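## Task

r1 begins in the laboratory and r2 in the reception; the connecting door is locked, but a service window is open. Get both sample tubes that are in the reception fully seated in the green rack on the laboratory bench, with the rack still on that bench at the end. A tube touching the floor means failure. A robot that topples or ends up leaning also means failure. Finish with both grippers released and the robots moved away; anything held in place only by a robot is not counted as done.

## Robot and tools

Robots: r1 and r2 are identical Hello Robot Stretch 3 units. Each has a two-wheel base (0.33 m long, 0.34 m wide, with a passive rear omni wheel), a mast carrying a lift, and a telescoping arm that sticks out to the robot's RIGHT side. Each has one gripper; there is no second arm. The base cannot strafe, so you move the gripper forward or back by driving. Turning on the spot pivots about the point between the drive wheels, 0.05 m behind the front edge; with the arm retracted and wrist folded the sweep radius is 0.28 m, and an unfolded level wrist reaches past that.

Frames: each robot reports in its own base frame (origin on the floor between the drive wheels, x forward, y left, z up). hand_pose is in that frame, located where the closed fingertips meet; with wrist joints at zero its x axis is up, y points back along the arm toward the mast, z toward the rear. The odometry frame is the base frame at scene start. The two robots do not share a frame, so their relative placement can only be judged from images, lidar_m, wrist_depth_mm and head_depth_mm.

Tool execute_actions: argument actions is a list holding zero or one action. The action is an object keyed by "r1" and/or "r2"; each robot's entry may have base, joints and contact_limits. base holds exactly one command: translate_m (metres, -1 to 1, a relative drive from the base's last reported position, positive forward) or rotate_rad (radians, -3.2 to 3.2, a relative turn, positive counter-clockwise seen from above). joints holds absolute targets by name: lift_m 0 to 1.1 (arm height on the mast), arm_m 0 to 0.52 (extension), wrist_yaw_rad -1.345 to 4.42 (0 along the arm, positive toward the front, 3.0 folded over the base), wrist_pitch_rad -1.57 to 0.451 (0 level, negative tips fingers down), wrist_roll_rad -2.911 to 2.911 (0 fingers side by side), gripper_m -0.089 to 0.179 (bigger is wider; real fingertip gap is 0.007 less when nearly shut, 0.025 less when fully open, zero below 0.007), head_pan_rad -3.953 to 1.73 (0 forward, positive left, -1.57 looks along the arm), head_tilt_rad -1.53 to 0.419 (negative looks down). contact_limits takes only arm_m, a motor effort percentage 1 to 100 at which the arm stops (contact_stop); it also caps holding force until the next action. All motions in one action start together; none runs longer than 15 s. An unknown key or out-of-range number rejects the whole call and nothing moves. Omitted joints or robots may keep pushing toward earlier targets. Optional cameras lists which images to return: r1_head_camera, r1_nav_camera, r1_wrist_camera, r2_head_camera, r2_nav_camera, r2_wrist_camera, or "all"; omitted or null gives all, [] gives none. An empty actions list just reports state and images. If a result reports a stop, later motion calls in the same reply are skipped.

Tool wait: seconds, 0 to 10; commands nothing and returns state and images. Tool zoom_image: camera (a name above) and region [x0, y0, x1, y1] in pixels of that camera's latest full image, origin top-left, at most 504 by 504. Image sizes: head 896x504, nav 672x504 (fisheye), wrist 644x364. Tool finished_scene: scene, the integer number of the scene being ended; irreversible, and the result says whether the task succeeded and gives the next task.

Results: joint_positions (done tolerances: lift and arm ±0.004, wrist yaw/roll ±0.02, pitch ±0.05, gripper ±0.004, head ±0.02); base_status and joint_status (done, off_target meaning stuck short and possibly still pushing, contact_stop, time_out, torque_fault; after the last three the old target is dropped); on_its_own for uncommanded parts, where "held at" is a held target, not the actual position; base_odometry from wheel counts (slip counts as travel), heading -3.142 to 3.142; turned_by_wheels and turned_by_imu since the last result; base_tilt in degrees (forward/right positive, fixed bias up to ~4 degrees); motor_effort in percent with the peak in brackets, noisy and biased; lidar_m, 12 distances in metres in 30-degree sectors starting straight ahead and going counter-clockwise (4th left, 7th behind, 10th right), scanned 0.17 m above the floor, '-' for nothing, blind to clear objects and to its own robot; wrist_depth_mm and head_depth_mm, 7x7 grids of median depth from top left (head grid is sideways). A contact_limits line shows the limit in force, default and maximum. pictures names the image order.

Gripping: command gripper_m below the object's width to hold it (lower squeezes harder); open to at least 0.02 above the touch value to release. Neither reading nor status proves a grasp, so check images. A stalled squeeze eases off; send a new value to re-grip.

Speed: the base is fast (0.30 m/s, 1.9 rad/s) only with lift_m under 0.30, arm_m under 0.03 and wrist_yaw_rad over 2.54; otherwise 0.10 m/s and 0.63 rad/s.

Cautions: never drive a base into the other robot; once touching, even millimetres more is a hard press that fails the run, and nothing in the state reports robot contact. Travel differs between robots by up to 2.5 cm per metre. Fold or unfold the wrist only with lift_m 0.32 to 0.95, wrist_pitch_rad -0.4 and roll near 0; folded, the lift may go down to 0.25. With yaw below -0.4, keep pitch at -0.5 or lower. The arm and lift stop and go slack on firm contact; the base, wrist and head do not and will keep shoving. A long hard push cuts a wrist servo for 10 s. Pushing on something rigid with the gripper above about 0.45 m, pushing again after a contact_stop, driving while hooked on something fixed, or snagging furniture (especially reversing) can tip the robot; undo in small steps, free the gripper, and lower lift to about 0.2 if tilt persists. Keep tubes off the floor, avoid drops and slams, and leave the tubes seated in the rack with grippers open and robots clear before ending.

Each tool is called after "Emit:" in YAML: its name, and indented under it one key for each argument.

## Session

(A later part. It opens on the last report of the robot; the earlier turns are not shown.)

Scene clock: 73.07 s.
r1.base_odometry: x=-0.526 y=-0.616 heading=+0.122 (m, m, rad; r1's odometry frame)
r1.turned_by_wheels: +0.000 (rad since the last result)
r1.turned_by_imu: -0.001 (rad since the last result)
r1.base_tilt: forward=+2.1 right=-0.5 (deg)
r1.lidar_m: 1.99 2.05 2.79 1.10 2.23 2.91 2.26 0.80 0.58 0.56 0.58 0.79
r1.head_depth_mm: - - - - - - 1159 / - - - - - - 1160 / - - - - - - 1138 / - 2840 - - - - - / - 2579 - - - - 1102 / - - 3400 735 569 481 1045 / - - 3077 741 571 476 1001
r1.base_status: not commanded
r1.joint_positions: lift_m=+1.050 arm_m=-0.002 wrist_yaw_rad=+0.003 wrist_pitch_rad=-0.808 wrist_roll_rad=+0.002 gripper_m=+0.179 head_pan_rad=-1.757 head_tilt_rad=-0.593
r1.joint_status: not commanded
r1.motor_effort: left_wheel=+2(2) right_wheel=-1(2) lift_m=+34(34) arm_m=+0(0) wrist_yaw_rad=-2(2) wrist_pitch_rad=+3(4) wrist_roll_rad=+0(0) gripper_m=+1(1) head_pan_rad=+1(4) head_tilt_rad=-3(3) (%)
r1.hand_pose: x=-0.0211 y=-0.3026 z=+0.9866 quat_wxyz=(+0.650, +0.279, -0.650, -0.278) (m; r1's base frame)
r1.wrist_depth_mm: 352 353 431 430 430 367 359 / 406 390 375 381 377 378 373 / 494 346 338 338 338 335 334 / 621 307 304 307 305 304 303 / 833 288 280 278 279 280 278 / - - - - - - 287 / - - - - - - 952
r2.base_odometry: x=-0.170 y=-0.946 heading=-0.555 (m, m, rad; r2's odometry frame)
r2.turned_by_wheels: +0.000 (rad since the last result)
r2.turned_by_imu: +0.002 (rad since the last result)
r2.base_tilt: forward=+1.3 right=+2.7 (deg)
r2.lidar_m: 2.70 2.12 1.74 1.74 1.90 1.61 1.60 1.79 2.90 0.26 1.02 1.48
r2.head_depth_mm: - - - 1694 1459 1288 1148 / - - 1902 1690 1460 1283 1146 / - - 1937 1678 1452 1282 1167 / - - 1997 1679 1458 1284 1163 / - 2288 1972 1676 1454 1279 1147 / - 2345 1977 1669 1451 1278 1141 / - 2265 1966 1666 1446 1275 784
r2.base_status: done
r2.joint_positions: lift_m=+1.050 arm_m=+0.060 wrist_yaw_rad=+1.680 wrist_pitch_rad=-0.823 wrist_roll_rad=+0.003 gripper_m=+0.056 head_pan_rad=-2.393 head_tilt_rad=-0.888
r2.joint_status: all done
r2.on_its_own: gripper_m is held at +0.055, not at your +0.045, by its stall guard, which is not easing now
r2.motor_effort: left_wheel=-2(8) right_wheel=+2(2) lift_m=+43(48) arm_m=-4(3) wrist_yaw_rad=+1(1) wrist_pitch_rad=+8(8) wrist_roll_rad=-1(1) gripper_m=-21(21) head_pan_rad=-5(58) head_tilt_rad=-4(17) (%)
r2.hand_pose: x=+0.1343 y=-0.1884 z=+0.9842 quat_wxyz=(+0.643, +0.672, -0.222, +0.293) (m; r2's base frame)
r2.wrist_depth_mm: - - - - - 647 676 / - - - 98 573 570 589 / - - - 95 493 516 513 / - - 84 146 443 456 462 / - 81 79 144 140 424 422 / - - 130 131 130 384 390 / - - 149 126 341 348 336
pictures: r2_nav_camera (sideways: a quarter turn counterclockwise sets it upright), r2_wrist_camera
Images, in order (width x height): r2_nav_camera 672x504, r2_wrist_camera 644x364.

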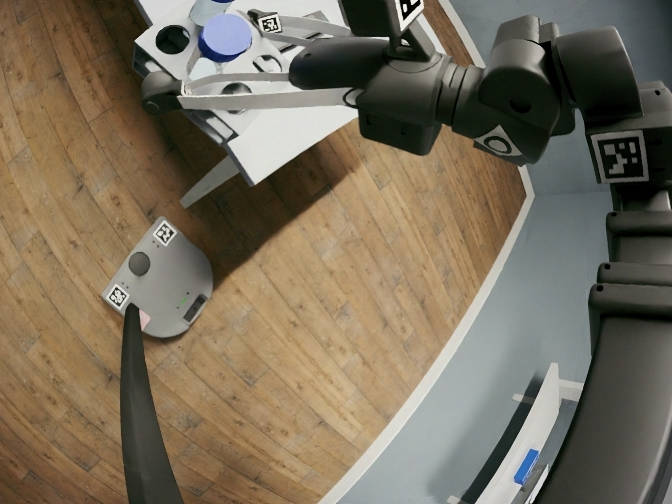

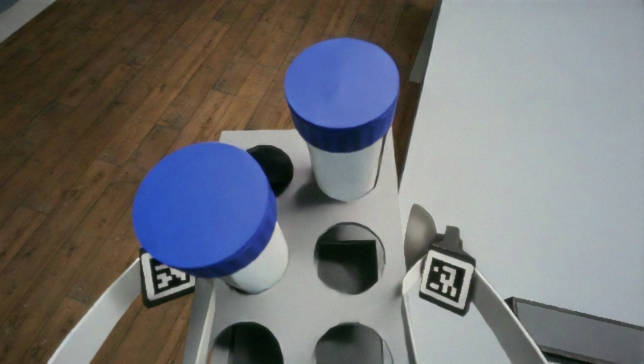

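Emit:
execute_actions:
  actions:
    - {"r2":{"base":{"translate_m":-0.97},"joints":{"wrist_yaw_rad":0.0}}}
  cameras: ["r2_wrist_camera","r2_nav_camera"]

Emit:
execute_actions:
  actions:
    - {"r2":{"base":{"rotate_rad":-1.80},"joints":{"head_pan_rad":-1.45,"head_tilt_rad":-0.6}}}
  cameras: ["r2_wrist_camera","r2_nav_camera","r1_wrist_camera"]

Scene clock: 84.20 s.
r1.base_odometry: x=-0.526 y=-0.616 heading=+0.122 (m, m, rad; r1's odometry frame)
r1.turned_by_wheels: +0.000 (rad since the last result)
r1.turned_by_imu: -0.002 (rad since the last result)
r1.base_tilt: forward=+2.0 right=-0.4 (deg)
r1.lidar_m: 1.99 2.06 2.81 1.10 2.23 2.90 2.26 0.80 0.58 0.56 0.58 0.79
r1.head_depth_mm: - - - - - - 1160 / - - - - - - 1161 / - - - - - - 1140 / - 2273 - - - - - / - 2585 - - - - 1112 / - - 3004 737 567 481 1048 / 886 - 3109 739 571 477 1006
r1.base_status: not commanded
r1.joint_positions: lift_m=+1.050 arm_m=-0.002 wrist_yaw_rad=+0.003 wrist_pitch_rad=-0.808 wrist_roll_rad=+0.002 gripper_m=+0.179 head_pan_rad=-1.757 head_tilt_rad=-0.593
r1.joint_status: not commanded
r1.motor_effort: left_wheel=+2(2) right_wheel=-1(2) lift_m=+34(34) arm_m=+0(0) wrist_yaw_rad=-2(2) wrist_pitch_rad=+4(4) wrist_roll_rad=+0(0) gripper_m=+1(0) head_pan_rad=+3(3) head_tilt_rad=-3(2) (%)
r1.hand_pose: x=-0.0211 y=-0.3026 z=+0.9866 quat_wxyz=(+0.650, +0.279, -0.650, -0.278) (m; r1's base frame)
r1.wrist_depth_mm: 349 354 425 433 427 360 361 / 408 394 383 380 381 378 375 / 494 349 337 339 339 335 334 / 628 307 308 309 304 304 302 / 822 286 281 277 278 278 278 / - - - - - - 289 / - - - - - - 948
r2.base_odometry: x=-0.994 y=-0.435 heading=-0.555 (m, m, rad; r2's odometry frame)
r2.turned_by_wheels: +0.000 (rad since the last result)
r2.turned_by_imu: +0.003 (rad since the last result)
r2.base_tilt: forward=+1.3 right=+2.7 (deg)
r2.lidar_m: 2.40 2.35 1.95 1.45 0.79 0.66 0.66 0.74 1.20 2.79 1.22 0.99
r2.head_depth_mm: - - - 991 1141 1248 1148 / - - 994 1135 1325 1288 1150 / - - 1149 1328 1430 1285 1167 / - - 1323 1574 1456 1285 1164 / - 1392 1581 1681 1449 1278 1142 / - 1634 1868 1670 1446 1279 1143 / - 2070 1975 1666 1444 1273 1138
r2.base_status: done
r2.joint_positions: lift_m=+1.050 arm_m=+0.060 wrist_yaw_rad=+0.001 wrist_pitch_rad=-0.823 wrist_roll_rad=+0.001 gripper_m=+0.056 head_pan_rad=-2.393 head_tilt_rad=-0.888
r2.joint_status: all done
r2.on_its_own: gripper_m is held at +0.055, not at your +0.045, by its stall guard, which is not easing now
r2.motor_effort: left_wheel=-2(9) right_wheel=+2(2) lift_m=+43(43) arm_m=-4(4) wrist_yaw_rad=-2(5) wrist_pitch_rad=+8(8) wrist_roll_rad=-1(1) gripper_m=-21(21) head_pan_rad=-4(5) head_tilt_rad=-4(4) (%)
r2.hand_pose: x=-0.0214 y=-0.3619 z=+0.9842 quat_wxyz=(+0.648, +0.283, -0.648, -0.283) (m; r2's base frame)
r2.wrist_depth_mm: - - - - - - - / - - - 98 - - - / - - - 95 - - 976 / - - 84 146 - - 920 / - 81 79 144 140 - 889 / - - 130 131 131 - 870 / - - 149 126 - - 844
pictures: r2_nav_camera (sideways: a quarter turn counterclockwise sets it upright), r2_wrist_camera
Images, in order (width x height): r2_nav_camera 672x504, r2_wrist_camera 644x364.

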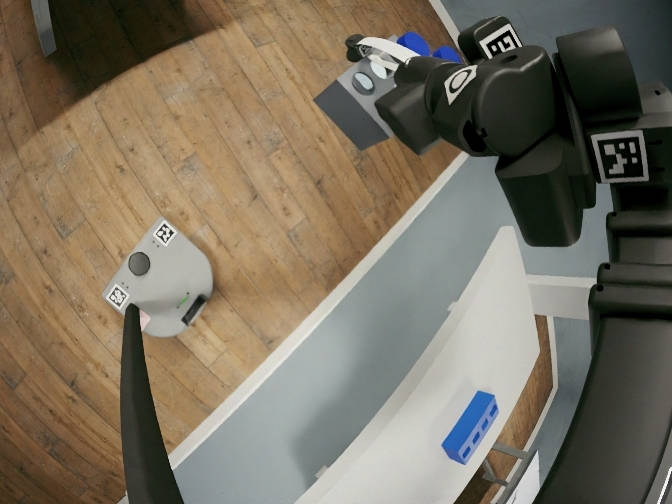

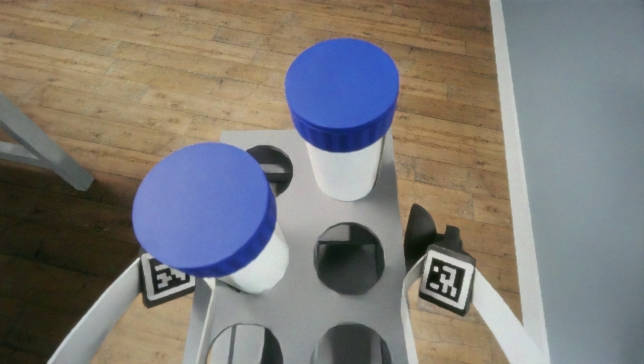

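Scene clock: 88.00 s.
r1.base_odometry: x=-0.526 y=-0.616 heading=+0.122 (m, m, rad; r1's odometry frame)
r1.turned_by_wheels: +0.000 (rad since the last result)
r1.turned_by_imu: -0.001 (rad since the last result)
r1.base_tilt: forward=+2.1 right=-0.4 (deg)
r1.lidar_m: 1.99 2.06 2.82 1.10 2.23 2.90 2.26 0.80 0.58 0.56 0.58 0.79
r1.head_depth_mm: - - - - - - 1156 / - - - - - - 1162 / - - - - - - 1134 / - 2843 - - - - - / - 2569 - - - - 1107 / 1096 941 1907 739 569 481 1041 / 1090 - 3272 742 572 477 1001
r1.base_status: not commanded
r1.joint_positions: lift_m=+1.050 arm_m=-0.002 wrist_yaw_rad=+0.003 wrist_pitch_rad=-0.808 wrist_roll_rad=+0.002 gripper_m=+0.179 head_pan_rad=-1.757 head_tilt_rad=-0.593
r1.joint_status: not commanded
r1.motor_effort: left_wheel=+2(2) right_wheel=-2(2) lift_m=+34(34) arm_m=-1(0) wrist_yaw_rad=-2(2) wrist_pitch_rad=+4(4) wrist_roll_rad=+1(0) gripper_m=+0(1) head_pan_rad=+2(2) head_tilt_rad=-3(3) (%)
r1.hand_pose: x=-0.0211 y=-0.3026 z=+0.9866 quat_wxyz=(+0.650, +0.279, -0.650, -0.278) (m; r1's base frame)
r1.wrist_depth_mm: 349 352 430 432 425 362 364 / 414 389 383 382 378 374 377 / 493 351 338 340 333 339 333 / 622 310 302 304 305 300 305 / 846 285 281 278 281 276 276 / - - - - - - 291 / - - - - - - 959
r2.base_odometry: x=-0.994 y=-0.435 heading=-2.355 (m, m, rad; r2's odometry frame)
r2.turned_by_wheels: -1.800 (rad since the last result)
r2.turned_by_imu: -1.802 (rad since the last result)
r2.base_tilt: forward=+1.3 right=+2.7 (deg)
r2.lidar_m: 2.35 2.88 1.22 0.99 2.84 2.02 1.94 0.96 0.69 0.66 0.68 0.91
r2.head_depth_mm: - - - - - 954 1136 / - - - - - 382 1141 / - - 3604 - - 378 1159 / 997 2353 1031 752 493 956 1169 / - 2533 1030 750 590 987 1183 / - 2532 1029 733 589 992 1186 / - - 1028 739 587 1003 1190
r2.base_status: done
r2.joint_positions: lift_m=+1.050 arm_m=+0.060 wrist_yaw_rad=+0.001 wrist_pitch_rad=-0.823 wrist_roll_rad=+0.001 gripper_m=+0.056 head_pan_rad=-1.457 head_tilt_rad=-0.606
r2.joint_status: all done
r2.on_its_own: gripper_m is held at +0.055, not at your +0.045, by its stall guard, which is not easing now
r2.motor_effort: left_wheel=+3(9) right_wheel=-1(3) lift_m=+43(43) arm_m=-4(4) wrist_yaw_rad=-2(2) wrist_pitch_rad=+8(8) wrist_roll_rad=+0(0) gripper_m=-21(21) head_pan_rad=+5(57) head_tilt_rad=+1(17) (%)
r2.hand_pose: x=-0.0214 y=-0.3619 z=+0.9842 quat_wxyz=(+0.648, +0.283, -0.648, -0.283) (m; r2's base frame)
r2.wrist_depth_mm: 390 405 430 440 427 410 411 / 360 374 375 98 391 477 492 / 329 332 338 95 348 593 600 / 296 297 84 146 313 758 774 / - 81 79 144 140 - - / - - 131 131 131 - - / - - 149 126 - - -
pictures: r1_wrist_camera, r2_nav_camera (sideways: a quarter turn counterclockwise sets it upright), r2_wrist_camera
Images, in order (width x height): r1_wrist_camera 644x364, r2_nav_camera 672x504, r2_wrist_camera 644x364.

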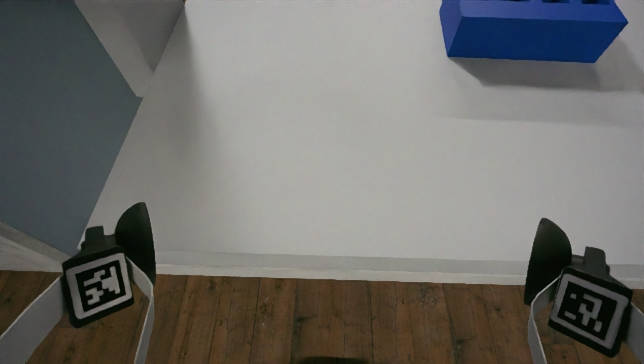

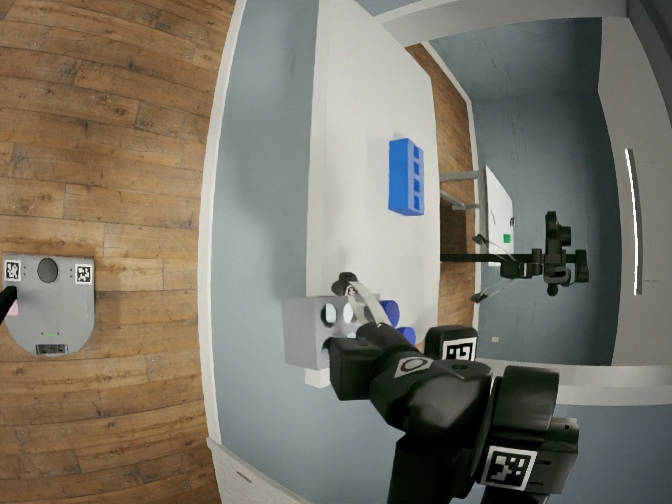

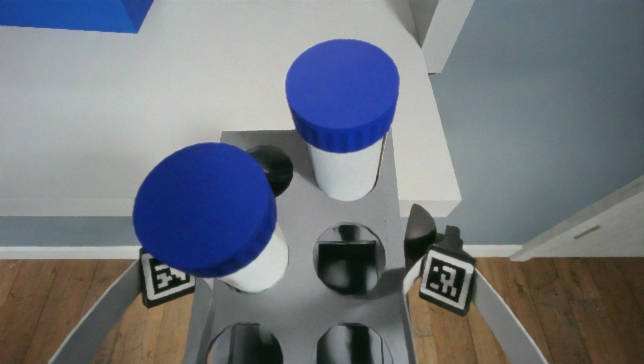

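Emit:
execute_actions:
  actions:
    - {"r2":{"base":{"translate_m":0.05},"joints":{"arm_m":0.45,"lift_m":1.02}}}
  cameras: ["r2_wrist_camera","r2_nav_camera","r1_wrist_camera","r1_nav_camera"]

Scene clock: 92.37 s.
r1.base_odometry: x=-0.526 y=-0.616 heading=+0.122 (m, m, rad; r1's odometry frame)
r1.turned_by_wheels: +0.000 (rad since the last result)
r1.turned_by_imu: -0.001 (rad since the last result)
r1.base_tilt: forward=+2.1 right=-0.6 (deg)
r1.lidar_m: 1.98 2.06 2.80 1.10 2.23 2.91 2.26 0.80 0.58 0.56 0.58 0.79
r1.head_depth_mm: - - - - - - 1161 / - - - - - - 1166 / - - - - - - 1137 / - 2839 - - - - - / - 2567 - - - - 1104 / 1135 627 2918 655 568 482 1050 / 1069 - 3361 742 572 475 1004
r1.base_status: not commanded
r1.joint_positions: lift_m=+1.050 arm_m=-0.002 wrist_yaw_rad=+0.003 wrist_pitch_rad=-0.808 wrist_roll_rad=+0.002 gripper_m=+0.179 head_pan_rad=-1.757 head_tilt_rad=-0.593
r1.joint_status: not commanded
r1.motor_effort: left_wheel=+2(2) right_wheel=-2(2) lift_m=+34(34) arm_m=-1(0) wrist_yaw_rad=-2(2) wrist_pitch_rad=+3(3) wrist_roll_rad=+0(0) gripper_m=+1(1) head_pan_rad=+2(2) head_tilt_rad=-3(3) (%)
r1.hand_pose: x=-0.0211 y=-0.3026 z=+0.9866 quat_wxyz=(+0.650, +0.279, -0.650, -0.278) (m; r1's base frame)
r1.wrist_depth_mm: 345 357 429 334 425 366 358 / 406 397 385 378 376 373 374 / 488 347 340 341 340 335 335 / 615 308 305 304 303 304 303 / 850 286 282 278 278 279 276 / - - - - - - 288 / - - - - - - 960
r2.base_odometry: x=-1.029 y=-0.471 heading=-2.355 (m, m, rad; r2's odometry frame)
r2.turned_by_wheels: +0.000 (rad since the last result)
r2.turned_by_imu: +0.001 (rad since the last result)
r2.base_tilt: forward=+1.3 right=+2.7 (deg)
r2.lidar_m: 2.35 2.82 1.19 0.99 2.91 2.07 2.00 0.96 0.69 0.66 0.68 0.91
r2.head_depth_mm: - - 3263 755 592 953 1134 / - - 3241 752 592 956 1139 / 1079 - 742 721 592 967 1153 / 3225 2303 1032 750 590 977 1163 / - 2846 1030 743 590 985 1173 / - 2548 1031 730 589 996 1190 / - - 1028 739 588 1004 1189
r2.base_status: done
r2.joint_positions: lift_m=+1.020 arm_m=+0.450 wrist_yaw_rad=+0.000 wrist_pitch_rad=-0.823 wrist_roll_rad=+0.001 gripper_m=+0.056 head_pan_rad=-1.457 head_tilt_rad=-0.606
r2.joint_status: all done
r2.on_its_own: gripper_m is held at +0.055, not at your +0.045, by its stall guard, which is not easing now
r2.motor_effort: left_wheel=+2(9) right_wheel=-1(2) lift_m=+28(38) arm_m=+4(4) wrist_yaw_rad=+1(2) wrist_pitch_rad=+8(8) wrist_roll_rad=-1(1) gripper_m=-21(21) head_pan_rad=+4(5) head_tilt_rad=+2(2) (%)
r2.hand_pose: x=-0.0216 y=-0.7512 z=+0.9547 quat_wxyz=(+0.648, +0.283, -0.648, -0.283) (m; r2's base frame)
r2.wrist_depth_mm: - - - - - - - / 322 324 332 98 339 - - / 289 293 297 95 305 - - / 263 257 84 146 275 292 210 / 242 81 79 143 141 256 209 / 217 224 131 131 131 240 212 / 207 208 149 126 214 220 210
pictures: r1_nav_camera (sideways: a quarter turn counterclockwise sets it upright), r1_wrist_camera, r2_nav_camera (sideways: a quarter turn counterclockwise sets it upright), r2_wrist_camera
Images, in order (width x height): r1_nav_camera 672x504, r1_wrist_camera 644x364, r2_nav_camera 672x504, r2_wrist_camera 644x364.

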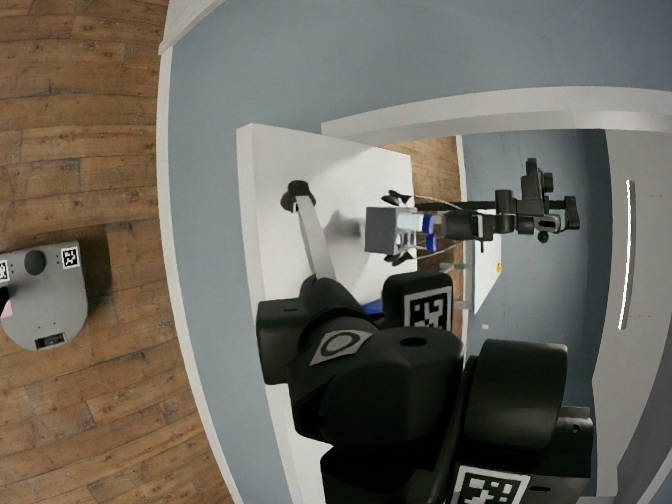

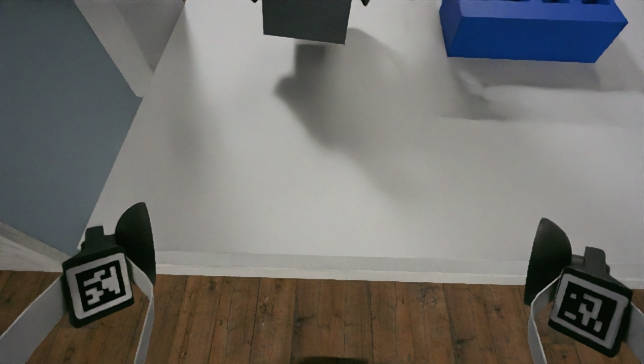

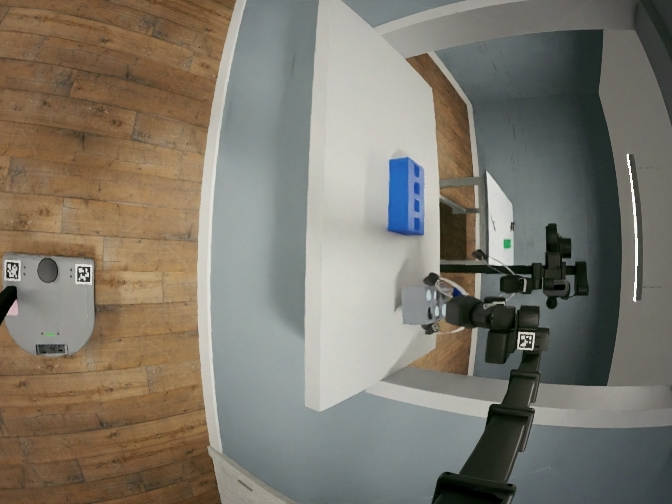

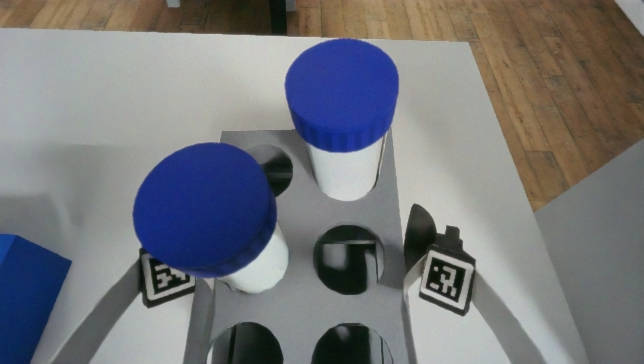

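Emit:
execute_actions:
  actions:
    - {"r2":{"joints":{"arm_m":0.49,"lift_m":0.99}},"r1":{"base":{"translate_m":0.026}}}
  cameras: ["r2_wrist_camera","r1_wrist_camera"]

Scene clock: 95.20 s.
r1.base_odometry: x=-0.500 y=-0.613 heading=+0.122 (m, m, rad; r1's odometry frame)
r1.turned_by_wheels: +0.000 (rad since the last result)
r1.turned_by_imu: +0.000 (rad since the last result)
r1.base_tilt: forward=+2.0 right=-0.4 (deg)
r1.lidar_m: 1.96 2.03 2.76 1.10 2.31 2.93 2.26 0.80 0.58 0.56 0.58 0.79
r1.head_depth_mm: - - - - - - 1156 / - - - - - - 1151 / - - - - - - 1139 / - 2876 - - - - - / - 2278 - - - - 1105 / 1165 606 3347 710 568 481 1043 / 3997 - 3295 712 571 475 1001
r1.base_status: done
r1.joint_positions: lift_m=+1.050 arm_m=-0.002 wrist_yaw_rad=+0.003 wrist_pitch_rad=-0.808 wrist_roll_rad=+0.002 gripper_m=+0.179 head_pan_rad=-1.757 head_tilt_rad=-0.593
r1.joint_status: not commanded
r1.motor_effort: left_wheel=+2(8) right_wheel=-2(4) lift_m=+34(34) arm_m=-1(0) wrist_yaw_rad=-2(2) wrist_pitch_rad=+4(3) wrist_roll_rad=+0(0) gripper_m=+1(0) head_pan_rad=+2(3) head_tilt_rad=-3(3) (%)
r1.hand_pose: x=-0.0211 y=-0.3026 z=+0.9866 quat_wxyz=(+0.650, +0.279, -0.650, -0.278) (m; r1's base frame)
r1.wrist_depth_mm: 342 345 427 309 414 365 360 / 407 388 382 330 370 377 370 / 499 467 339 344 340 337 338 / 631 319 307 308 304 303 306 / 858 286 283 279 278 277 281 / - - - - - - 289 / - - - - - - 958
r2.base_odometry: x=-1.029 y=-0.471 heading=-2.355 (m, m, rad; r2's odometry frame)
r2.turned_by_wheels: +0.000 (rad since the last result)
r2.turned_by_imu: +0.001 (rad since the last result)
r2.base_tilt: forward=+1.3 right=+2.7 (deg)
r2.lidar_m: 2.34 2.83 1.19 0.99 2.92 2.07 2.00 0.96 0.69 0.66 0.68 0.91
r2.head_depth_mm: - - 3072 755 592 952 1131 / - - 3203 755 591 959 1143 / 999 1371 773 750 591 968 1152 / - 2448 1035 751 591 978 1162 / - 2833 1027 742 589 984 1176 / - 2528 1029 728 589 993 1186 / - - 1029 741 588 1004 1187
r2.base_status: not commanded
r2.joint_positions: lift_m=+0.990 arm_m=+0.490 wrist_yaw_rad=+0.000 wrist_pitch_rad=-0.823 wrist_roll_rad=+0.001 gripper_m=+0.056 head_pan_rad=-1.457 head_tilt_rad=-0.606
r2.joint_status: all done
r2.on_its_own: gripper_m is held at +0.055, not at your +0.045, by its stall guard, which is not easing now
r2.motor_effort: left_wheel=+3(2) right_wheel=-1(1) lift_m=+28(27) arm_m=+4(4) wrist_yaw_rad=+1(0) wrist_pitch_rad=+8(8) wrist_roll_rad=-1(1) gripper_m=-21(22) head_pan_rad=+5(5) head_tilt_rad=+1(1) (%)
r2.hand_pose: x=-0.0216 y=-0.7912 z=+0.9247 quat_wxyz=(+0.648, +0.283, -0.648, -0.283) (m; r2's base frame)
r2.wrist_depth_mm: - - - - - - - / 279 285 289 98 292 - - / 251 256 260 95 263 278 - / 228 223 84 146 238 249 - / 210 81 79 143 140 227 228 / 195 195 131 131 130 209 203 / 183 182 150 126 184 192 192
pictures: r1_wrist_camera, r2_wrist_camera
Images, in order (width x height): r1_wrist_camera 644x364, r2_wrist_camera 644x364.

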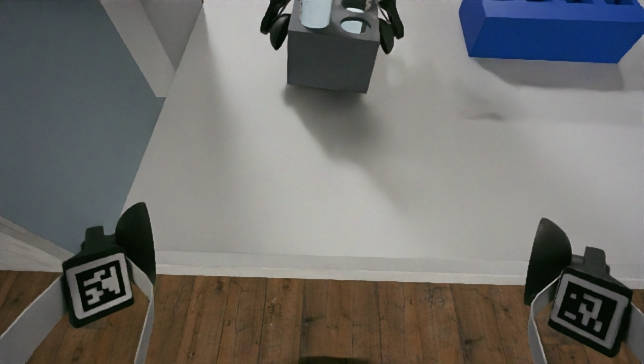

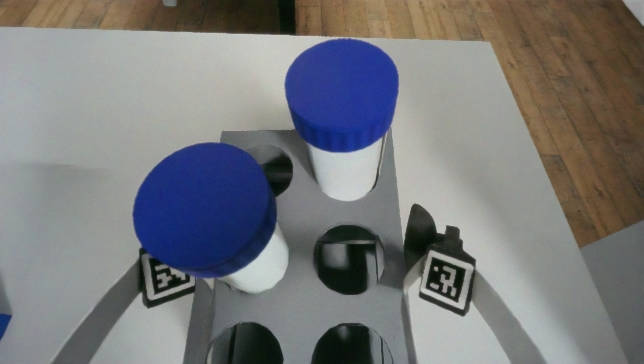

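Emit:
execute_actions:
  actions:
    - {"r2":{"joints":{"lift_m":0.978}}}
  cameras: ["r2_wrist_camera","r1_wrist_camera"]

Emit:
execute_actions:
  actions:
    - {"r2":{"joints":{"gripper_m":0.15}}}
  cameras: ["r2_wrist_camera","r1_wrist_camera"]

Scene clock: 101.77 s.
r1.base_odometry: x=-0.500 y=-0.613 heading=+0.122 (m, m, rad; r1's odometry frame)
r1.turned_by_wheels: +0.000 (rad since the last result)
r1.turned_by_imu: -0.001 (rad since the last result)
r1.base_tilt: forward=+2.0 right=-0.5 (deg)
r1.lidar_m: 1.96 2.03 2.77 1.10 2.31 2.94 2.26 0.80 0.58 0.56 0.58 0.79
r1.head_depth_mm: - - - - - - 1163 / - - - - - - 1154 / - - - - - - 1141 / - 2894 - - - - - / - 2293 - - - - 1100 / 1172 615 3285 708 567 480 1042 / - - 3325 713 574 476 1003
r1.base_status: not commanded
r1.joint_positions: lift_m=+1.050 arm_m=-0.002 wrist_yaw_rad=+0.003 wrist_pitch_rad=-0.808 wrist_roll_rad=+0.002 gripper_m=+0.179 head_pan_rad=-1.757 head_tilt_rad=-0.593
r1.joint_status: not commanded
r1.motor_effort: left_wheel=+2(2) right_wheel=-2(2) lift_m=+34(35) arm_m=+0(0) wrist_yaw_rad=-2(2) wrist_pitch_rad=+3(4) wrist_roll_rad=+0(0) gripper_m=+1(1) head_pan_rad=+2(2) head_tilt_rad=-3(3) (%)
r1.hand_pose: x=-0.0211 y=-0.3026 z=+0.9866 quat_wxyz=(+0.650, +0.279, -0.650, -0.278) (m; r1's base frame)
r1.wrist_depth_mm: 346 349 424 336 415 370 359 / 409 390 377 338 375 374 376 / 498 464 339 341 337 336 334 / 621 317 307 305 308 308 305 / 869 285 280 279 278 277 278 / - - - - - - 286 / - - - - - - 971
r2.base_odometry: x=-1.029 y=-0.471 heading=-2.355 (m, m, rad; r2's odometry frame)
r2.turned_by_wheels: +0.000 (rad since the last result)
r2.turned_by_imu: +0.001 (rad since the last result)
r2.base_tilt: forward=+1.3 right=+2.7 (deg)
r2.lidar_m: 2.35 2.82 1.19 0.99 2.91 2.07 2.00 0.96 0.69 0.66 0.68 0.91
r2.head_depth_mm: - - 3051 755 592 950 1131 / - - 3220 755 593 960 1138 / 1001 1370 809 752 591 968 1152 / - 2419 1035 752 591 977 1165 / - 2832 1032 742 590 984 1178 / - 2543 1031 732 589 991 1190 / - - 1031 740 589 1004 1190
r2.base_status: not commanded
r2.joint_positions: lift_m=+0.978 arm_m=+0.490 wrist_yaw_rad=-0.002 wrist_pitch_rad=-0.807 wrist_roll_rad=+0.001 gripper_m=+0.056 head_pan_rad=-1.457 head_tilt_rad=-0.606
r2.joint_status: all done
r2.on_its_own: gripper_m is held at +0.055, not at your +0.045, by its stall guard, which is not easing now
r2.motor_effort: left_wheel=+0(2) right_wheel=+2(2) lift_m=+22(22) arm_m=+3(4) wrist_yaw_rad=+2(1) wrist_pitch_rad=+3(8) wrist_roll_rad=-1(0) gripper_m=-21(21) head_pan_rad=+4(5) head_tilt_rad=+1(1) (%)
r2.hand_pose: x=-0.0218 y=-0.7944 z=+0.9153 quat_wxyz=(+0.650, +0.277, -0.651, -0.279) (m; r2's base frame)
r2.wrist_depth_mm: - - - - - - - / 274 279 285 105 286 317 - / 244 246 252 109 257 265 - / 221 214 85 150 230 239 - / 201 200 82 147 144 218 223 / 185 187 133 131 131 201 198 / 175 174 148 124 176 184 185
pictures: r1_wrist_camera, r2_wrist_camera
Images, in order (width x height): r1_wrist_camera 644x364, r2_wrist_camera 644x364.

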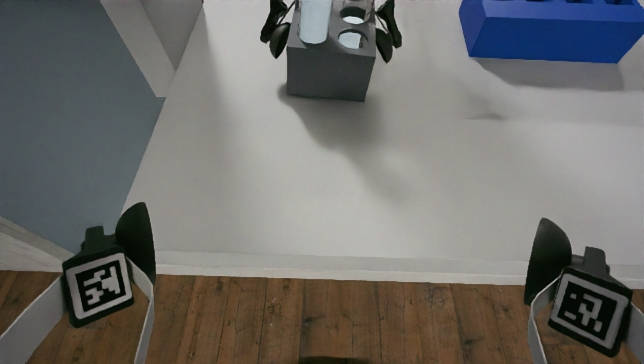

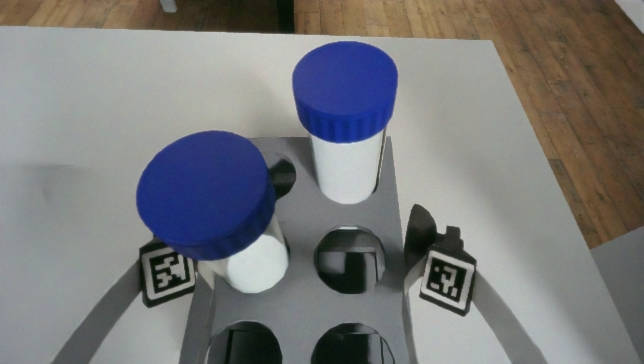

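Scene clock: 103.20 s.
r1.base_odometry: x=-0.500 y=-0.613 heading=+0.122 (m, m, rad; r1's odometry frame)
r1.turned_by_wheels: +0.000 (rad since the last result)
r1.turned_by_imu: +0.000 (rad since the last result)
r1.base_tilt: forward=+2.0 right=-0.5 (deg)
r1.lidar_m: 1.96 2.04 2.76 1.10 2.31 2.94 2.26 0.80 0.58 0.56 0.58 0.79
r1.head_depth_mm: - - - - - - 1159 / - - - - - - 1157 / - - - - - - 1144 / - 2836 - - - - - / - 2287 - - - - 1109 / 1178 616 3304 706 569 480 1044 / - - 3297 712 574 476 1008
r1.base_status: not commanded
r1.joint_positions: lift_m=+1.050 arm_m=-0.002 wrist_yaw_rad=+0.003 wrist_pitch_rad=-0.808 wrist_roll_rad=+0.002 gripper_m=+0.179 head_pan_rad=-1.757 head_tilt_rad=-0.593
r1.joint_status: not commanded
r1.motor_effort: left_wheel=+2(2) right_wheel=-2(2) lift_m=+34(34) arm_m=+0(1) wrist_yaw_rad=-2(2) wrist_pitch_rad=+4(3) wrist_roll_rad=+0(0) gripper_m=+1(1) head_pan_rad=+3(2) head_tilt_rad=-3(3) (%)
r1.hand_pose: x=-0.0211 y=-0.3026 z=+0.9866 quat_wxyz=(+0.650, +0.279, -0.650, -0.278) (m; r1's base frame)
r1.wrist_depth_mm: 347 343 422 331 415 367 361 / 408 392 383 336 378 374 375 / 490 461 340 333 337 335 340 / 618 324 304 305 304 303 302 / 839 289 278 276 278 277 279 / - - - - - - 286 / - - - - - - 951
r2.base_odometry: x=-1.029 y=-0.471 heading=-2.355 (m, m, rad; r2's odometry frame)
r2.turned_by_wheels: +0.000 (rad since the last result)
r2.turned_by_imu: +0.001 (rad since the last result)
r2.base_tilt: forward=+1.3 right=+2.7 (deg)
r2.lidar_m: 2.34 2.82 1.19 0.99 2.91 2.08 2.00 0.96 0.69 0.66 0.68 0.91
r2.head_depth_mm: - - 3068 755 592 953 1130 / - - 3228 754 592 961 1139 / 999 1372 820 752 591 968 1151 / - 2448 1035 751 591 977 1166 / - 2851 1028 743 590 985 1179 / - 2545 1032 732 589 995 1187 / - - 1025 740 588 1004 1187
r2.base_status: not commanded
r2.joint_positions: lift_m=+0.978 arm_m=+0.490 wrist_yaw_rad=-0.001 wrist_pitch_rad=-0.808 wrist_roll_rad=+0.001 gripper_m=+0.150 head_pan_rad=-1.457 head_tilt_rad=-0.606
r2.joint_status: all done
r2.motor_effort: left_wheel=+2(2) right_wheel=-1(2) lift_m=+25(26) arm_m=+3(3) wrist_yaw_rad=+2(2) wrist_pitch_rad=+3(3) wrist_roll_rad=-1(1) gripper_m=+0(87) head_pan_rad=+5(4) head_tilt_rad=+1(1) (%)
r2.hand_pose: x=-0.0218 y=-0.7943 z=+0.9151 quat_wxyz=(+0.650, +0.277, -0.650, -0.279) (m; r2's base frame)
r2.wrist_depth_mm: - - - - - - - / 269 274 280 115 277 312 - / 242 246 249 125 248 266 - / 219 222 86 137 232 238 - / 203 206 81 149 209 220 222 / 189 186 142 134 182 - 198 / 170 174 147 127 155 182 185
pictures: r1_wrist_camera, r2_wrist_camera
Images, in order (width x height): r1_wrist_camera 644x364, r2_wrist_camera 644x364.

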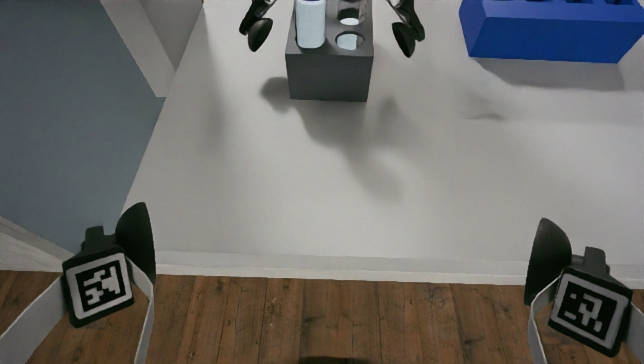

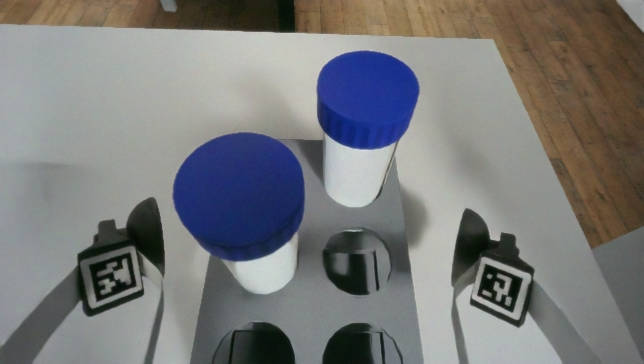

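Emit:
execute_actions:
  actions:
    - {"r2":{"joints":{"arm_m":0.02,"lift_m":1.0}},"r1":{"joints":{"arm_m":0.2,"gripper_m":0.16}}}
  cameras: ["r2_wrist_camera","r1_wrist_camera"]

Scene clock: 112.03 s.
r1.base_odometry: x=-0.500 y=-0.613 heading=+0.122 (m, m, rad; r1's odometry frame)
r1.turned_by_wheels: +0.000 (rad since the last result)
r1.turned_by_imu: -0.001 (rad since the last result)
r1.base_tilt: forward=+2.0 right=-0.5 (deg)
r1.lidar_m: 1.96 2.03 2.77 1.11 2.31 2.94 2.26 0.80 0.58 0.56 0.58 0.79
r1.head_depth_mm: - - 962 692 557 1025 1178 / - - 3161 692 560 980 1154 / - 2432 920 696 562 943 1137 / - - - 702 564 905 1117 / - - - 592 564 501 1090 / 1154 - 3043 680 568 488 1050 / 3989 - 3298 711 572 477 1003
r1.base_status: not commanded
r1.joint_positions: lift_m=+1.050 arm_m=+0.200 wrist_yaw_rad=+0.002 wrist_pitch_rad=-0.809 wrist_roll_rad=+0.002 gripper_m=+0.160 head_pan_rad=-1.757 head_tilt_rad=-0.593
r1.joint_status: all done
r1.motor_effort: left_wheel=+2(2) right_wheel=-2(2) lift_m=+34(34) arm_m=+2(2) wrist_yaw_rad=-1(2) wrist_pitch_rad=+4(4) wrist_roll_rad=+0(0) gripper_m=+1(86) head_pan_rad=+3(2) head_tilt_rad=-3(3) (%)
r1.hand_pose: x=-0.0213 y=-0.5041 z=+0.9865 quat_wxyz=(+0.650, +0.279, -0.650, -0.278) (m; r1's base frame)
r1.wrist_depth_mm: 225 - 435 434 421 420 421 / 223 316 377 377 376 374 370 / 225 316 338 250 329 308 273 / 237 301 299 229 302 288 257 / 319 284 278 212 277 277 277 / 498 - 256 250 255 254 257 / 805 238 238 236 235 237 232
r2.base_odometry: x=-1.029 y=-0.471 heading=-2.355 (m, m, rad; r2's odometry frame)
r2.turned_by_wheels: +0.000 (rad since the last result)
r2.turned_by_imu: +0.002 (rad since the last result)
r2.base_tilt: forward=+1.3 right=+2.7 (deg)
r2.lidar_m: 2.35 2.82 1.19 0.99 2.91 2.07 1.99 0.96 0.69 0.66 0.68 0.91
r2.head_depth_mm: - - 3244 820 - - - / - - 984 839 - - - / 828 1371 829 756 - - - / 3253 2560 1032 750 590 952 1167 / - 2848 1031 742 591 1008 1176 / - 2541 1030 731 590 993 1184 / - - 1031 739 588 1003 1189
r2.base_status: not commanded
r2.joint_positions: lift_m=+1.000 arm_m=+0.020 wrist_yaw_rad=+0.000 wrist_pitch_rad=-0.808 wrist_roll_rad=+0.001 gripper_m=+0.150 head_pan_rad=-1.457 head_tilt_rad=-0.605
r2.joint_status: all done
r2.motor_effort: left_wheel=+2(2) right_wheel=+0(0) lift_m=+40(45) arm_m=-4(4) wrist_yaw_rad=+0(2) wrist_pitch_rad=+3(3) wrist_roll_rad=-1(1) gripper_m=+0(0) head_pan_rad=+4(4) head_tilt_rad=+1(1) (%)
r2.hand_pose: x=-0.0216 y=-0.3250 z=+0.9366 quat_wxyz=(+0.650, +0.278, -0.650, -0.278) (m; r2's base frame)
r2.wrist_depth_mm: 340 350 356 367 373 433 450 / 301 309 316 323 327 491 528 / 276 278 287 290 298 305 652 / 775 772 781 790 824 834 841 / - - - - - - - / - - - - - - - / 961 - 990 996 - - -
pictures: r1_wrist_camera, r2_wrist_camera
Images, in order (width x height): r1_wrist_camera 644x364, r2_wrist_camera 644x364.

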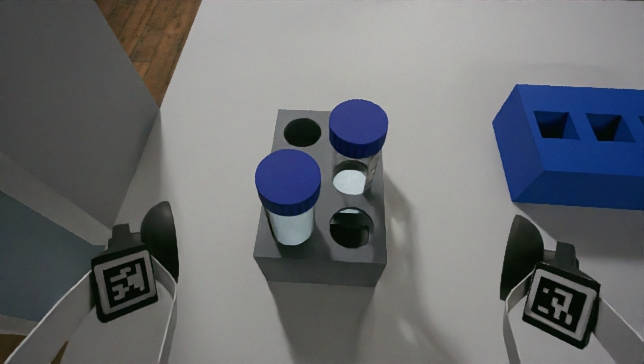

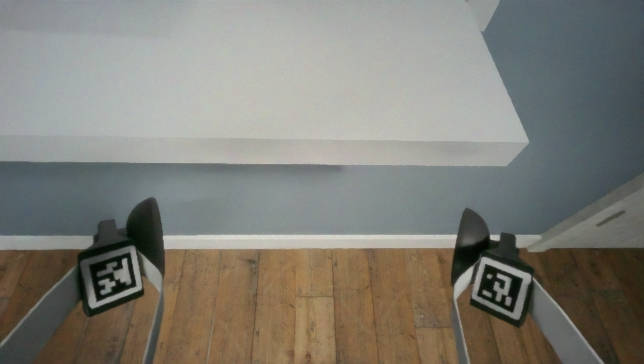

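Emit:
execute_actions:
  actions:
    - {"r1":{"base":{"translate_m":0.005},"joints":{"arm_m":0.255,"lift_m":0.985}}}
  cameras: ["r1_head_camera","r1_wrist_camera","r2_head_camera"]

Scene clock: 113.97 s.
r1.base_odometry: x=-0.495 y=-0.612 heading=+0.122 (m, m, rad; r1's odometry frame)
r1.turned_by_wheels: +0.000 (rad since the last result)
r1.turned_by_imu: +0.000 (rad since the last result)
r1.base_tilt: forward=+2.0 right=-0.3 (deg)
r1.lidar_m: 1.95 2.02 2.76 1.11 2.32 2.93 2.25 0.80 0.58 0.56 0.58 0.79
r1.head_depth_mm: - - 3735 - 523 1016 1177 / - - - 669 559 985 1160 / - - - 697 563 941 1139 / - 2865 - 673 564 904 1116 / - 2564 - 589 567 500 1095 / 1137 - 3074 742 568 489 1044 / - - 3298 711 571 478 1004
r1.base_status: done
r1.joint_positions: lift_m=+0.985 arm_m=+0.255 wrist_yaw_rad=+0.002 wrist_pitch_rad=-0.809 wrist_roll_rad=+0.002 gripper_m=+0.160 head_pan_rad=-1.757 head_tilt_rad=-0.593
r1.joint_status: all done
r1.motor_effort: left_wheel=+1(6) right_wheel=-2(3) lift_m=+24(30) arm_m=+2(0) wrist_yaw_rad=-2(1) wrist_pitch_rad=+4(4) wrist_roll_rad=+0(0) gripper_m=-1(0) head_pan_rad=+2(2) head_tilt_rad=-3(3) (%)
r1.hand_pose: x=-0.0213 y=-0.5590 z=+0.9219 quat_wxyz=(+0.650, +0.279, -0.650, -0.279) (m; r1's base frame)
r1.wrist_depth_mm: - - 324 323 320 320 319 / 219 293 290 283 281 284 235 / 219 256 257 186 102 250 210 / 222 232 93 161 170 232 207 / 209 215 83 86 161 209 204 / 197 - 131 133 173 193 195 / 179 181 174 127 144 178 175
r2.base_odometry: x=-1.029 y=-0.471 heading=-2.355 (m, m, rad; r2's odometry frame)
r2.turned_by_wheels: +0.000 (rad since the last result)
r2.turned_by_imu: +0.001 (rad since the last result)
r2.base_tilt: forward=+1.3 right=+2.7 (deg)
r2.lidar_m: 2.34 2.82 1.19 0.99 2.91 2.07 2.00 0.96 0.69 0.66 0.68 0.91
r2.head_depth_mm: - - 3199 818 - - - / - - 3230 835 - - - / 1146 827 828 756 - - - / 1173 2540 1032 752 591 951 1166 / - 2813 1031 742 591 1007 1179 / - 2540 1029 731 590 992 1187 / - - 1028 740 590 1004 1185
r2.base_status: not commanded
r2.joint_positions: lift_m=+1.000 arm_m=+0.020 wrist_yaw_rad=+0.000 wrist_pitch_rad=-0.808 wrist_roll_rad=+0.001 gripper_m=+0.150 head_pan_rad=-1.457 head_tilt_rad=-0.605
r2.joint_status: not commanded
r2.motor_effort: left_wheel=+1(1) right_wheel=-1(0) lift_m=+40(41) arm_m=-4(4) wrist_yaw_rad=+0(1) wrist_pitch_rad=+3(3) wrist_roll_rad=-1(0) gripper_m=+0(0) head_pan_rad=+5(5) head_tilt_rad=+1(1) (%)
r2.hand_pose: x=-0.0216 y=-0.3250 z=+0.9366 quat_wxyz=(+0.650, +0.278, -0.650, -0.278) (m; r2's base frame)
r2.wrist_depth_mm: 344 351 354 365 375 435 450 / 305 310 318 317 323 487 531 / 278 282 287 292 298 302 659 / 778 788 781 779 792 807 830 / - 979 - - - - - / - - - - - - - / - 976 999 - - - -
pictures: r1_head_camera (sideways: a quarter turn clockwise sets it upright), r1_wrist_camera, r2_head_camera (sideways: a quarter turn clockwise sets it upright)
Images, in order (width x height): r1_head_camera 896x504, r1_wrist_camera 644x364, r2_head_camera 896x504.

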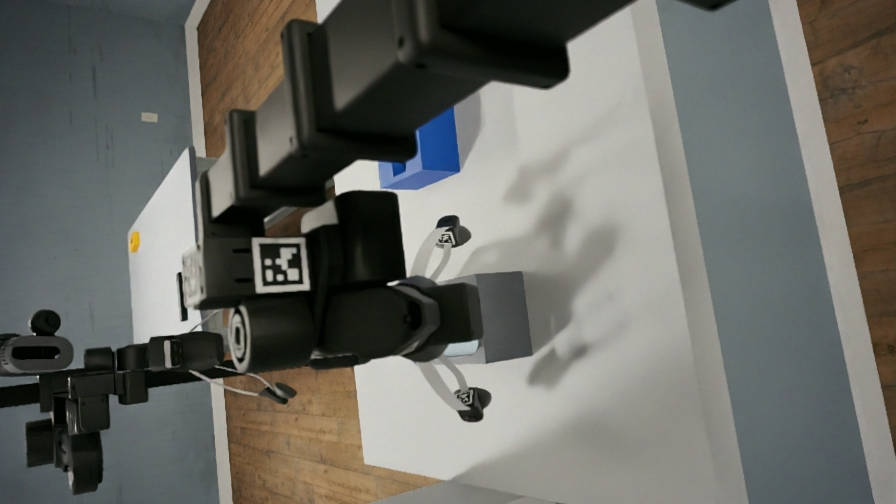

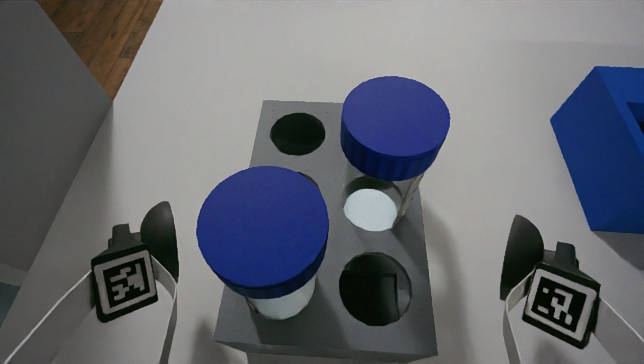

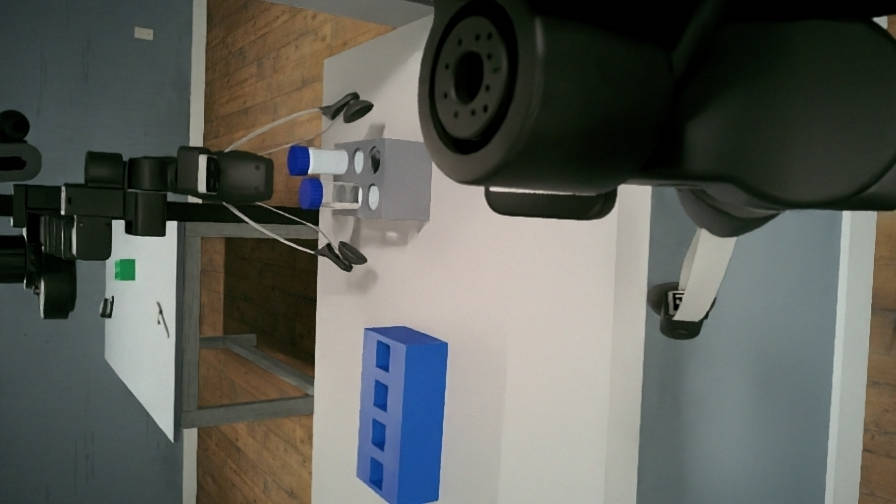

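Emit:
execute_actions:
  actions:
    - {"r1":{"joints":{"arm_m":0.262,"lift_m":0.975,"gripper_m":0.12}}}
  cameras: ["r1_wrist_camera"]

Emit:
execute_actions:
  actions:
    - {"r1":{"joints":{"gripper_m":0.055}}}
  cameras: ["r1_wrist_camera","r2_head_camera"]

Scene clock: 115.20 s.
r1.base_odometry: x=-0.495 y=-0.612 heading=+0.122 (m, m, rad; r1's odometry frame)
r1.turned_by_wheels: +0.000 (rad since the last result)
r1.turned_by_imu: +0.000 (rad since the last result)
r1.base_tilt: forward=+2.1 right=-0.5 (deg)
r1.lidar_m: 1.96 2.03 2.76 1.10 2.32 2.94 2.25 0.80 0.58 0.56 0.58 0.79
r1.head_depth_mm: - - 3477 - - 1014 1173 / - - - 668 559 983 1155 / - 2835 - 697 562 943 1142 / - 2573 - 674 565 906 1120 / - 2280 - 594 567 501 1090 / 1137 - 3066 753 569 488 1045 / 3982 - 3256 711 571 476 1006
r1.base_status: not commanded
r1.joint_positions: lift_m=+0.975 arm_m=+0.262 wrist_yaw_rad=+0.002 wrist_pitch_rad=-0.809 wrist_roll_rad=+0.002 gripper_m=+0.120 head_pan_rad=-1.757 head_tilt_rad=-0.593
r1.joint_status: all done
r1.motor_effort: left_wheel=+1(2) right_wheel=-2(2) lift_m=+24(24) arm_m=+3(0) wrist_yaw_rad=-1(2) wrist_pitch_rad=+4(4) wrist_roll_rad=+0(0) gripper_m=+0(98) head_pan_rad=+3(2) head_tilt_rad=-3(3) (%)
r1.hand_pose: x=-0.0213 y=-0.5660 z=+0.9118 quat_wxyz=(+0.650, +0.279, -0.650, -0.279) (m; r1's base frame)
r1.wrist_depth_mm: - - 308 306 307 304 303 / 219 273 272 271 97 268 256 / 219 244 239 173 87 240 209 / 213 220 79 152 146 217 206 / 200 201 72 75 147 203 194 / 184 188 67 124 157 - 182 / 173 170 115 116 118 167 170
r2.base_odometry: x=-1.029 y=-0.471 heading=-2.355 (m, m, rad; r2's odometry frame)
r2.turned_by_wheels: +0.000 (rad since the last result)
r2.turned_by_imu: +0.000 (rad since the last result)
r2.base_tilt: forward=+1.3 right=+2.7 (deg)
r2.lidar_m: 2.33 2.83 1.19 0.99 2.91 2.07 2.00 0.96 0.69 0.66 0.68 0.91
r2.head_depth_mm: - - 3254 819 - - - / - - 3227 836 - - - / 1201 826 827 755 - - - / 1181 2547 1035 751 591 953 1166 / - 2840 1032 743 590 1010 1174 / - 2542 1030 730 589 994 1188 / - - 1031 741 588 1005 1193
r2.base_status: not commanded
r2.joint_positions: lift_m=+1.000 arm_m=+0.020 wrist_yaw_rad=+0.000 wrist_pitch_rad=-0.808 wrist_roll_rad=+0.001 gripper_m=+0.150 head_pan_rad=-1.457 head_tilt_rad=-0.605
r2.joint_status: not commanded
r2.motor_effort: left_wheel=+1(2) right_wheel=-1(1) lift_m=+41(41) arm_m=-4(4) wrist_yaw_rad=-1(0) wrist_pitch_rad=+3(3) wrist_roll_rad=-1(1) gripper_m=+0(0) head_pan_rad=+4(4) head_tilt_rad=+2(2) (%)
r2.hand_pose: x=-0.0216 y=-0.3250 z=+0.9366 quat_wxyz=(+0.650, +0.278, -0.650, -0.278) (m; r2's base frame)
r2.wrist_depth_mm: 342 350 356 366 375 422 447 / 303 308 312 318 329 494 525 / 276 280 288 289 296 303 646 / 798 751 790 789 819 798 831 / - 961 - - - - - / - - - - - - - / - - - - - - -
pictures: r1_wrist_camera
Images, in order (width x height): r1_wrist_camera 644x364.

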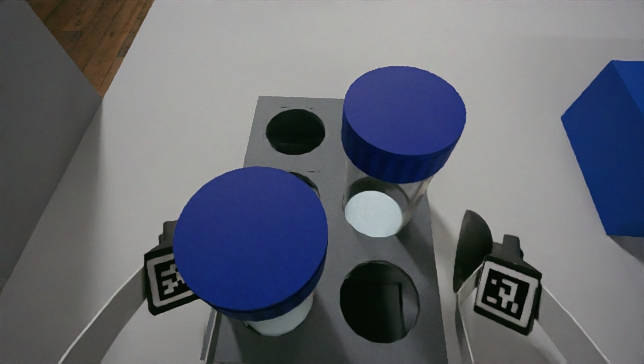

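Scene clock: 116.33 s.
r1.base_odometry: x=-0.495 y=-0.612 heading=+0.122 (m, m, rad; r1's odometry frame)
r1.turned_by_wheels: +0.000 (rad since the last result)
r1.turned_by_imu: +0.000 (rad since the last result)
r1.base_tilt: forward=+2.1 right=-0.5 (deg)
r1.lidar_m: 1.95 2.03 2.76 1.11 2.32 2.93 2.25 0.80 0.58 0.56 0.58 0.79
r1.head_depth_mm: - - 3503 - - 1012 1181 / - - - 667 552 981 1155 / - 2834 - 699 561 944 1144 / - 2513 - 674 564 908 1121 / - 2270 - 596 568 502 1091 / 1145 - 3121 740 569 488 1046 / 3983 - 3285 711 570 478 1003
r1.base_status: not commanded
r1.joint_positions: lift_m=+0.975 arm_m=+0.262 wrist_yaw_rad=+0.002 wrist_pitch_rad=-0.795 wrist_roll_rad=-0.002 gripper_m=+0.056 head_pan_rad=-1.757 head_tilt_rad=-0.593
r1.joint_status: all done
r1.motor_effort: left_wheel=+3(3) right_wheel=-4(4) lift_m=+24(24) arm_m=+3(3) wrist_yaw_rad=-2(1) wrist_pitch_rad=-3(4) wrist_roll_rad=+2(2) gripper_m=-17(98) head_pan_rad=+3(3) head_tilt_rad=-3(3) (%)
r1.hand_pose: x=-0.0213 y=-0.5688 z=+0.9141 quat_wxyz=(+0.653, +0.275, -0.651, -0.273) (m; r1's base frame)
r1.wrist_depth_mm: - - 317 318 316 316 315 / 218 286 281 281 103 277 277 / 217 250 249 179 91 245 210 / 217 226 216 148 98 221 208 / 201 205 74 77 139 205 199 / 188 189 70 73 155 189 185 / 174 173 122 117 122 169 171
r2.base_odometry: x=-1.029 y=-0.471 heading=-2.355 (m, m, rad; r2's odometry frame)
r2.turned_by_wheels: +0.000 (rad since the last result)
r2.turned_by_imu: +0.000 (rad since the last result)
r2.base_tilt: forward=+1.3 right=+2.7 (deg)
r2.lidar_m: 2.34 2.82 1.19 0.99 2.91 2.07 2.00 0.96 0.68 0.66 0.68 0.91
r2.head_depth_mm: - - 3259 816 - - - / - - 3221 836 - - - / 1201 825 825 753 - - - / 1185 2527 1033 753 591 951 1163 / - 2865 1031 743 591 1007 1177 / - 2539 1030 730 590 994 1193 / - - 1029 740 589 1002 1188
r2.base_status: not commanded
r2.joint_positions: lift_m=+1.000 arm_m=+0.020 wrist_yaw_rad=+0.000 wrist_pitch_rad=-0.808 wrist_roll_rad=+0.001 gripper_m=+0.150 head_pan_rad=-1.457 head_tilt_rad=-0.605
r2.joint_status: not commanded
r2.motor_effort: left_wheel=+2(1) right_wheel=-1(1) lift_m=+41(41) arm_m=-4(4) wrist_yaw_rad=+0(0) wrist_pitch_rad=+3(3) wrist_roll_rad=+0(1) gripper_m=+0(0) head_pan_rad=+5(4) head_tilt_rad=+1(1) (%)
r2.hand_pose: x=-0.0216 y=-0.3250 z=+0.9366 quat_wxyz=(+0.650, +0.278, -0.650, -0.278) (m; r2's base frame)
r2.wrist_depth_mm: 344 349 359 368 376 429 448 / 301 308 314 323 328 500 525 / 275 283 286 292 299 303 646 / 768 794 774 799 811 824 858 / - 960 - - - - - / - - - - - - - / 994 - - - - - -
pictures: r1_wrist_camera, r2_head_camera (sideways: a quarter turn clockwise sets it upright)
Images, in order (width x height): r1_wrist_camera 644x364, r2_head_camera 896x504.

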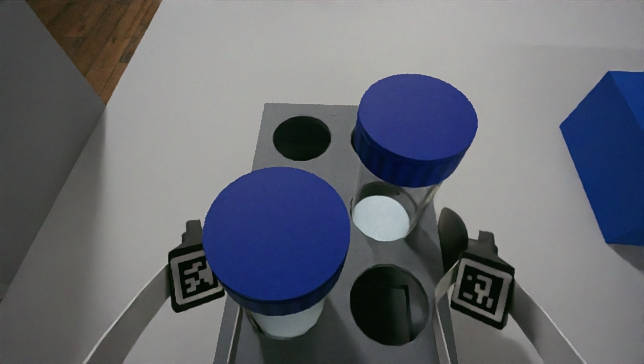

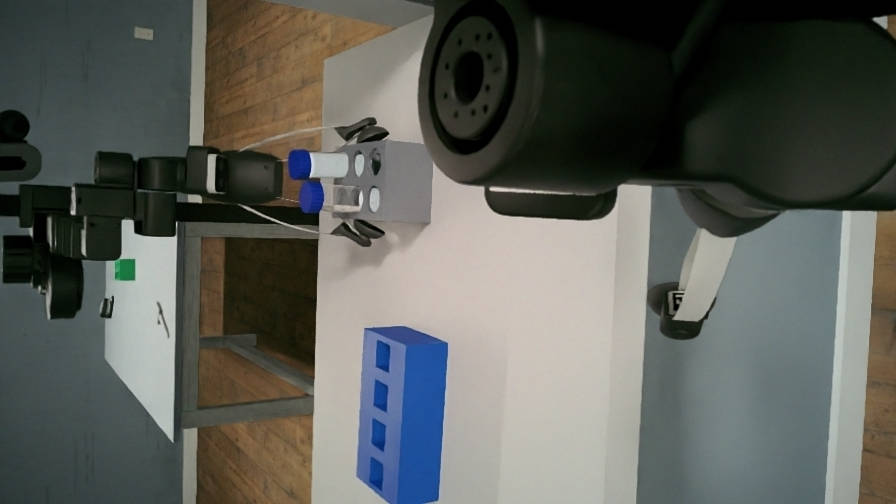

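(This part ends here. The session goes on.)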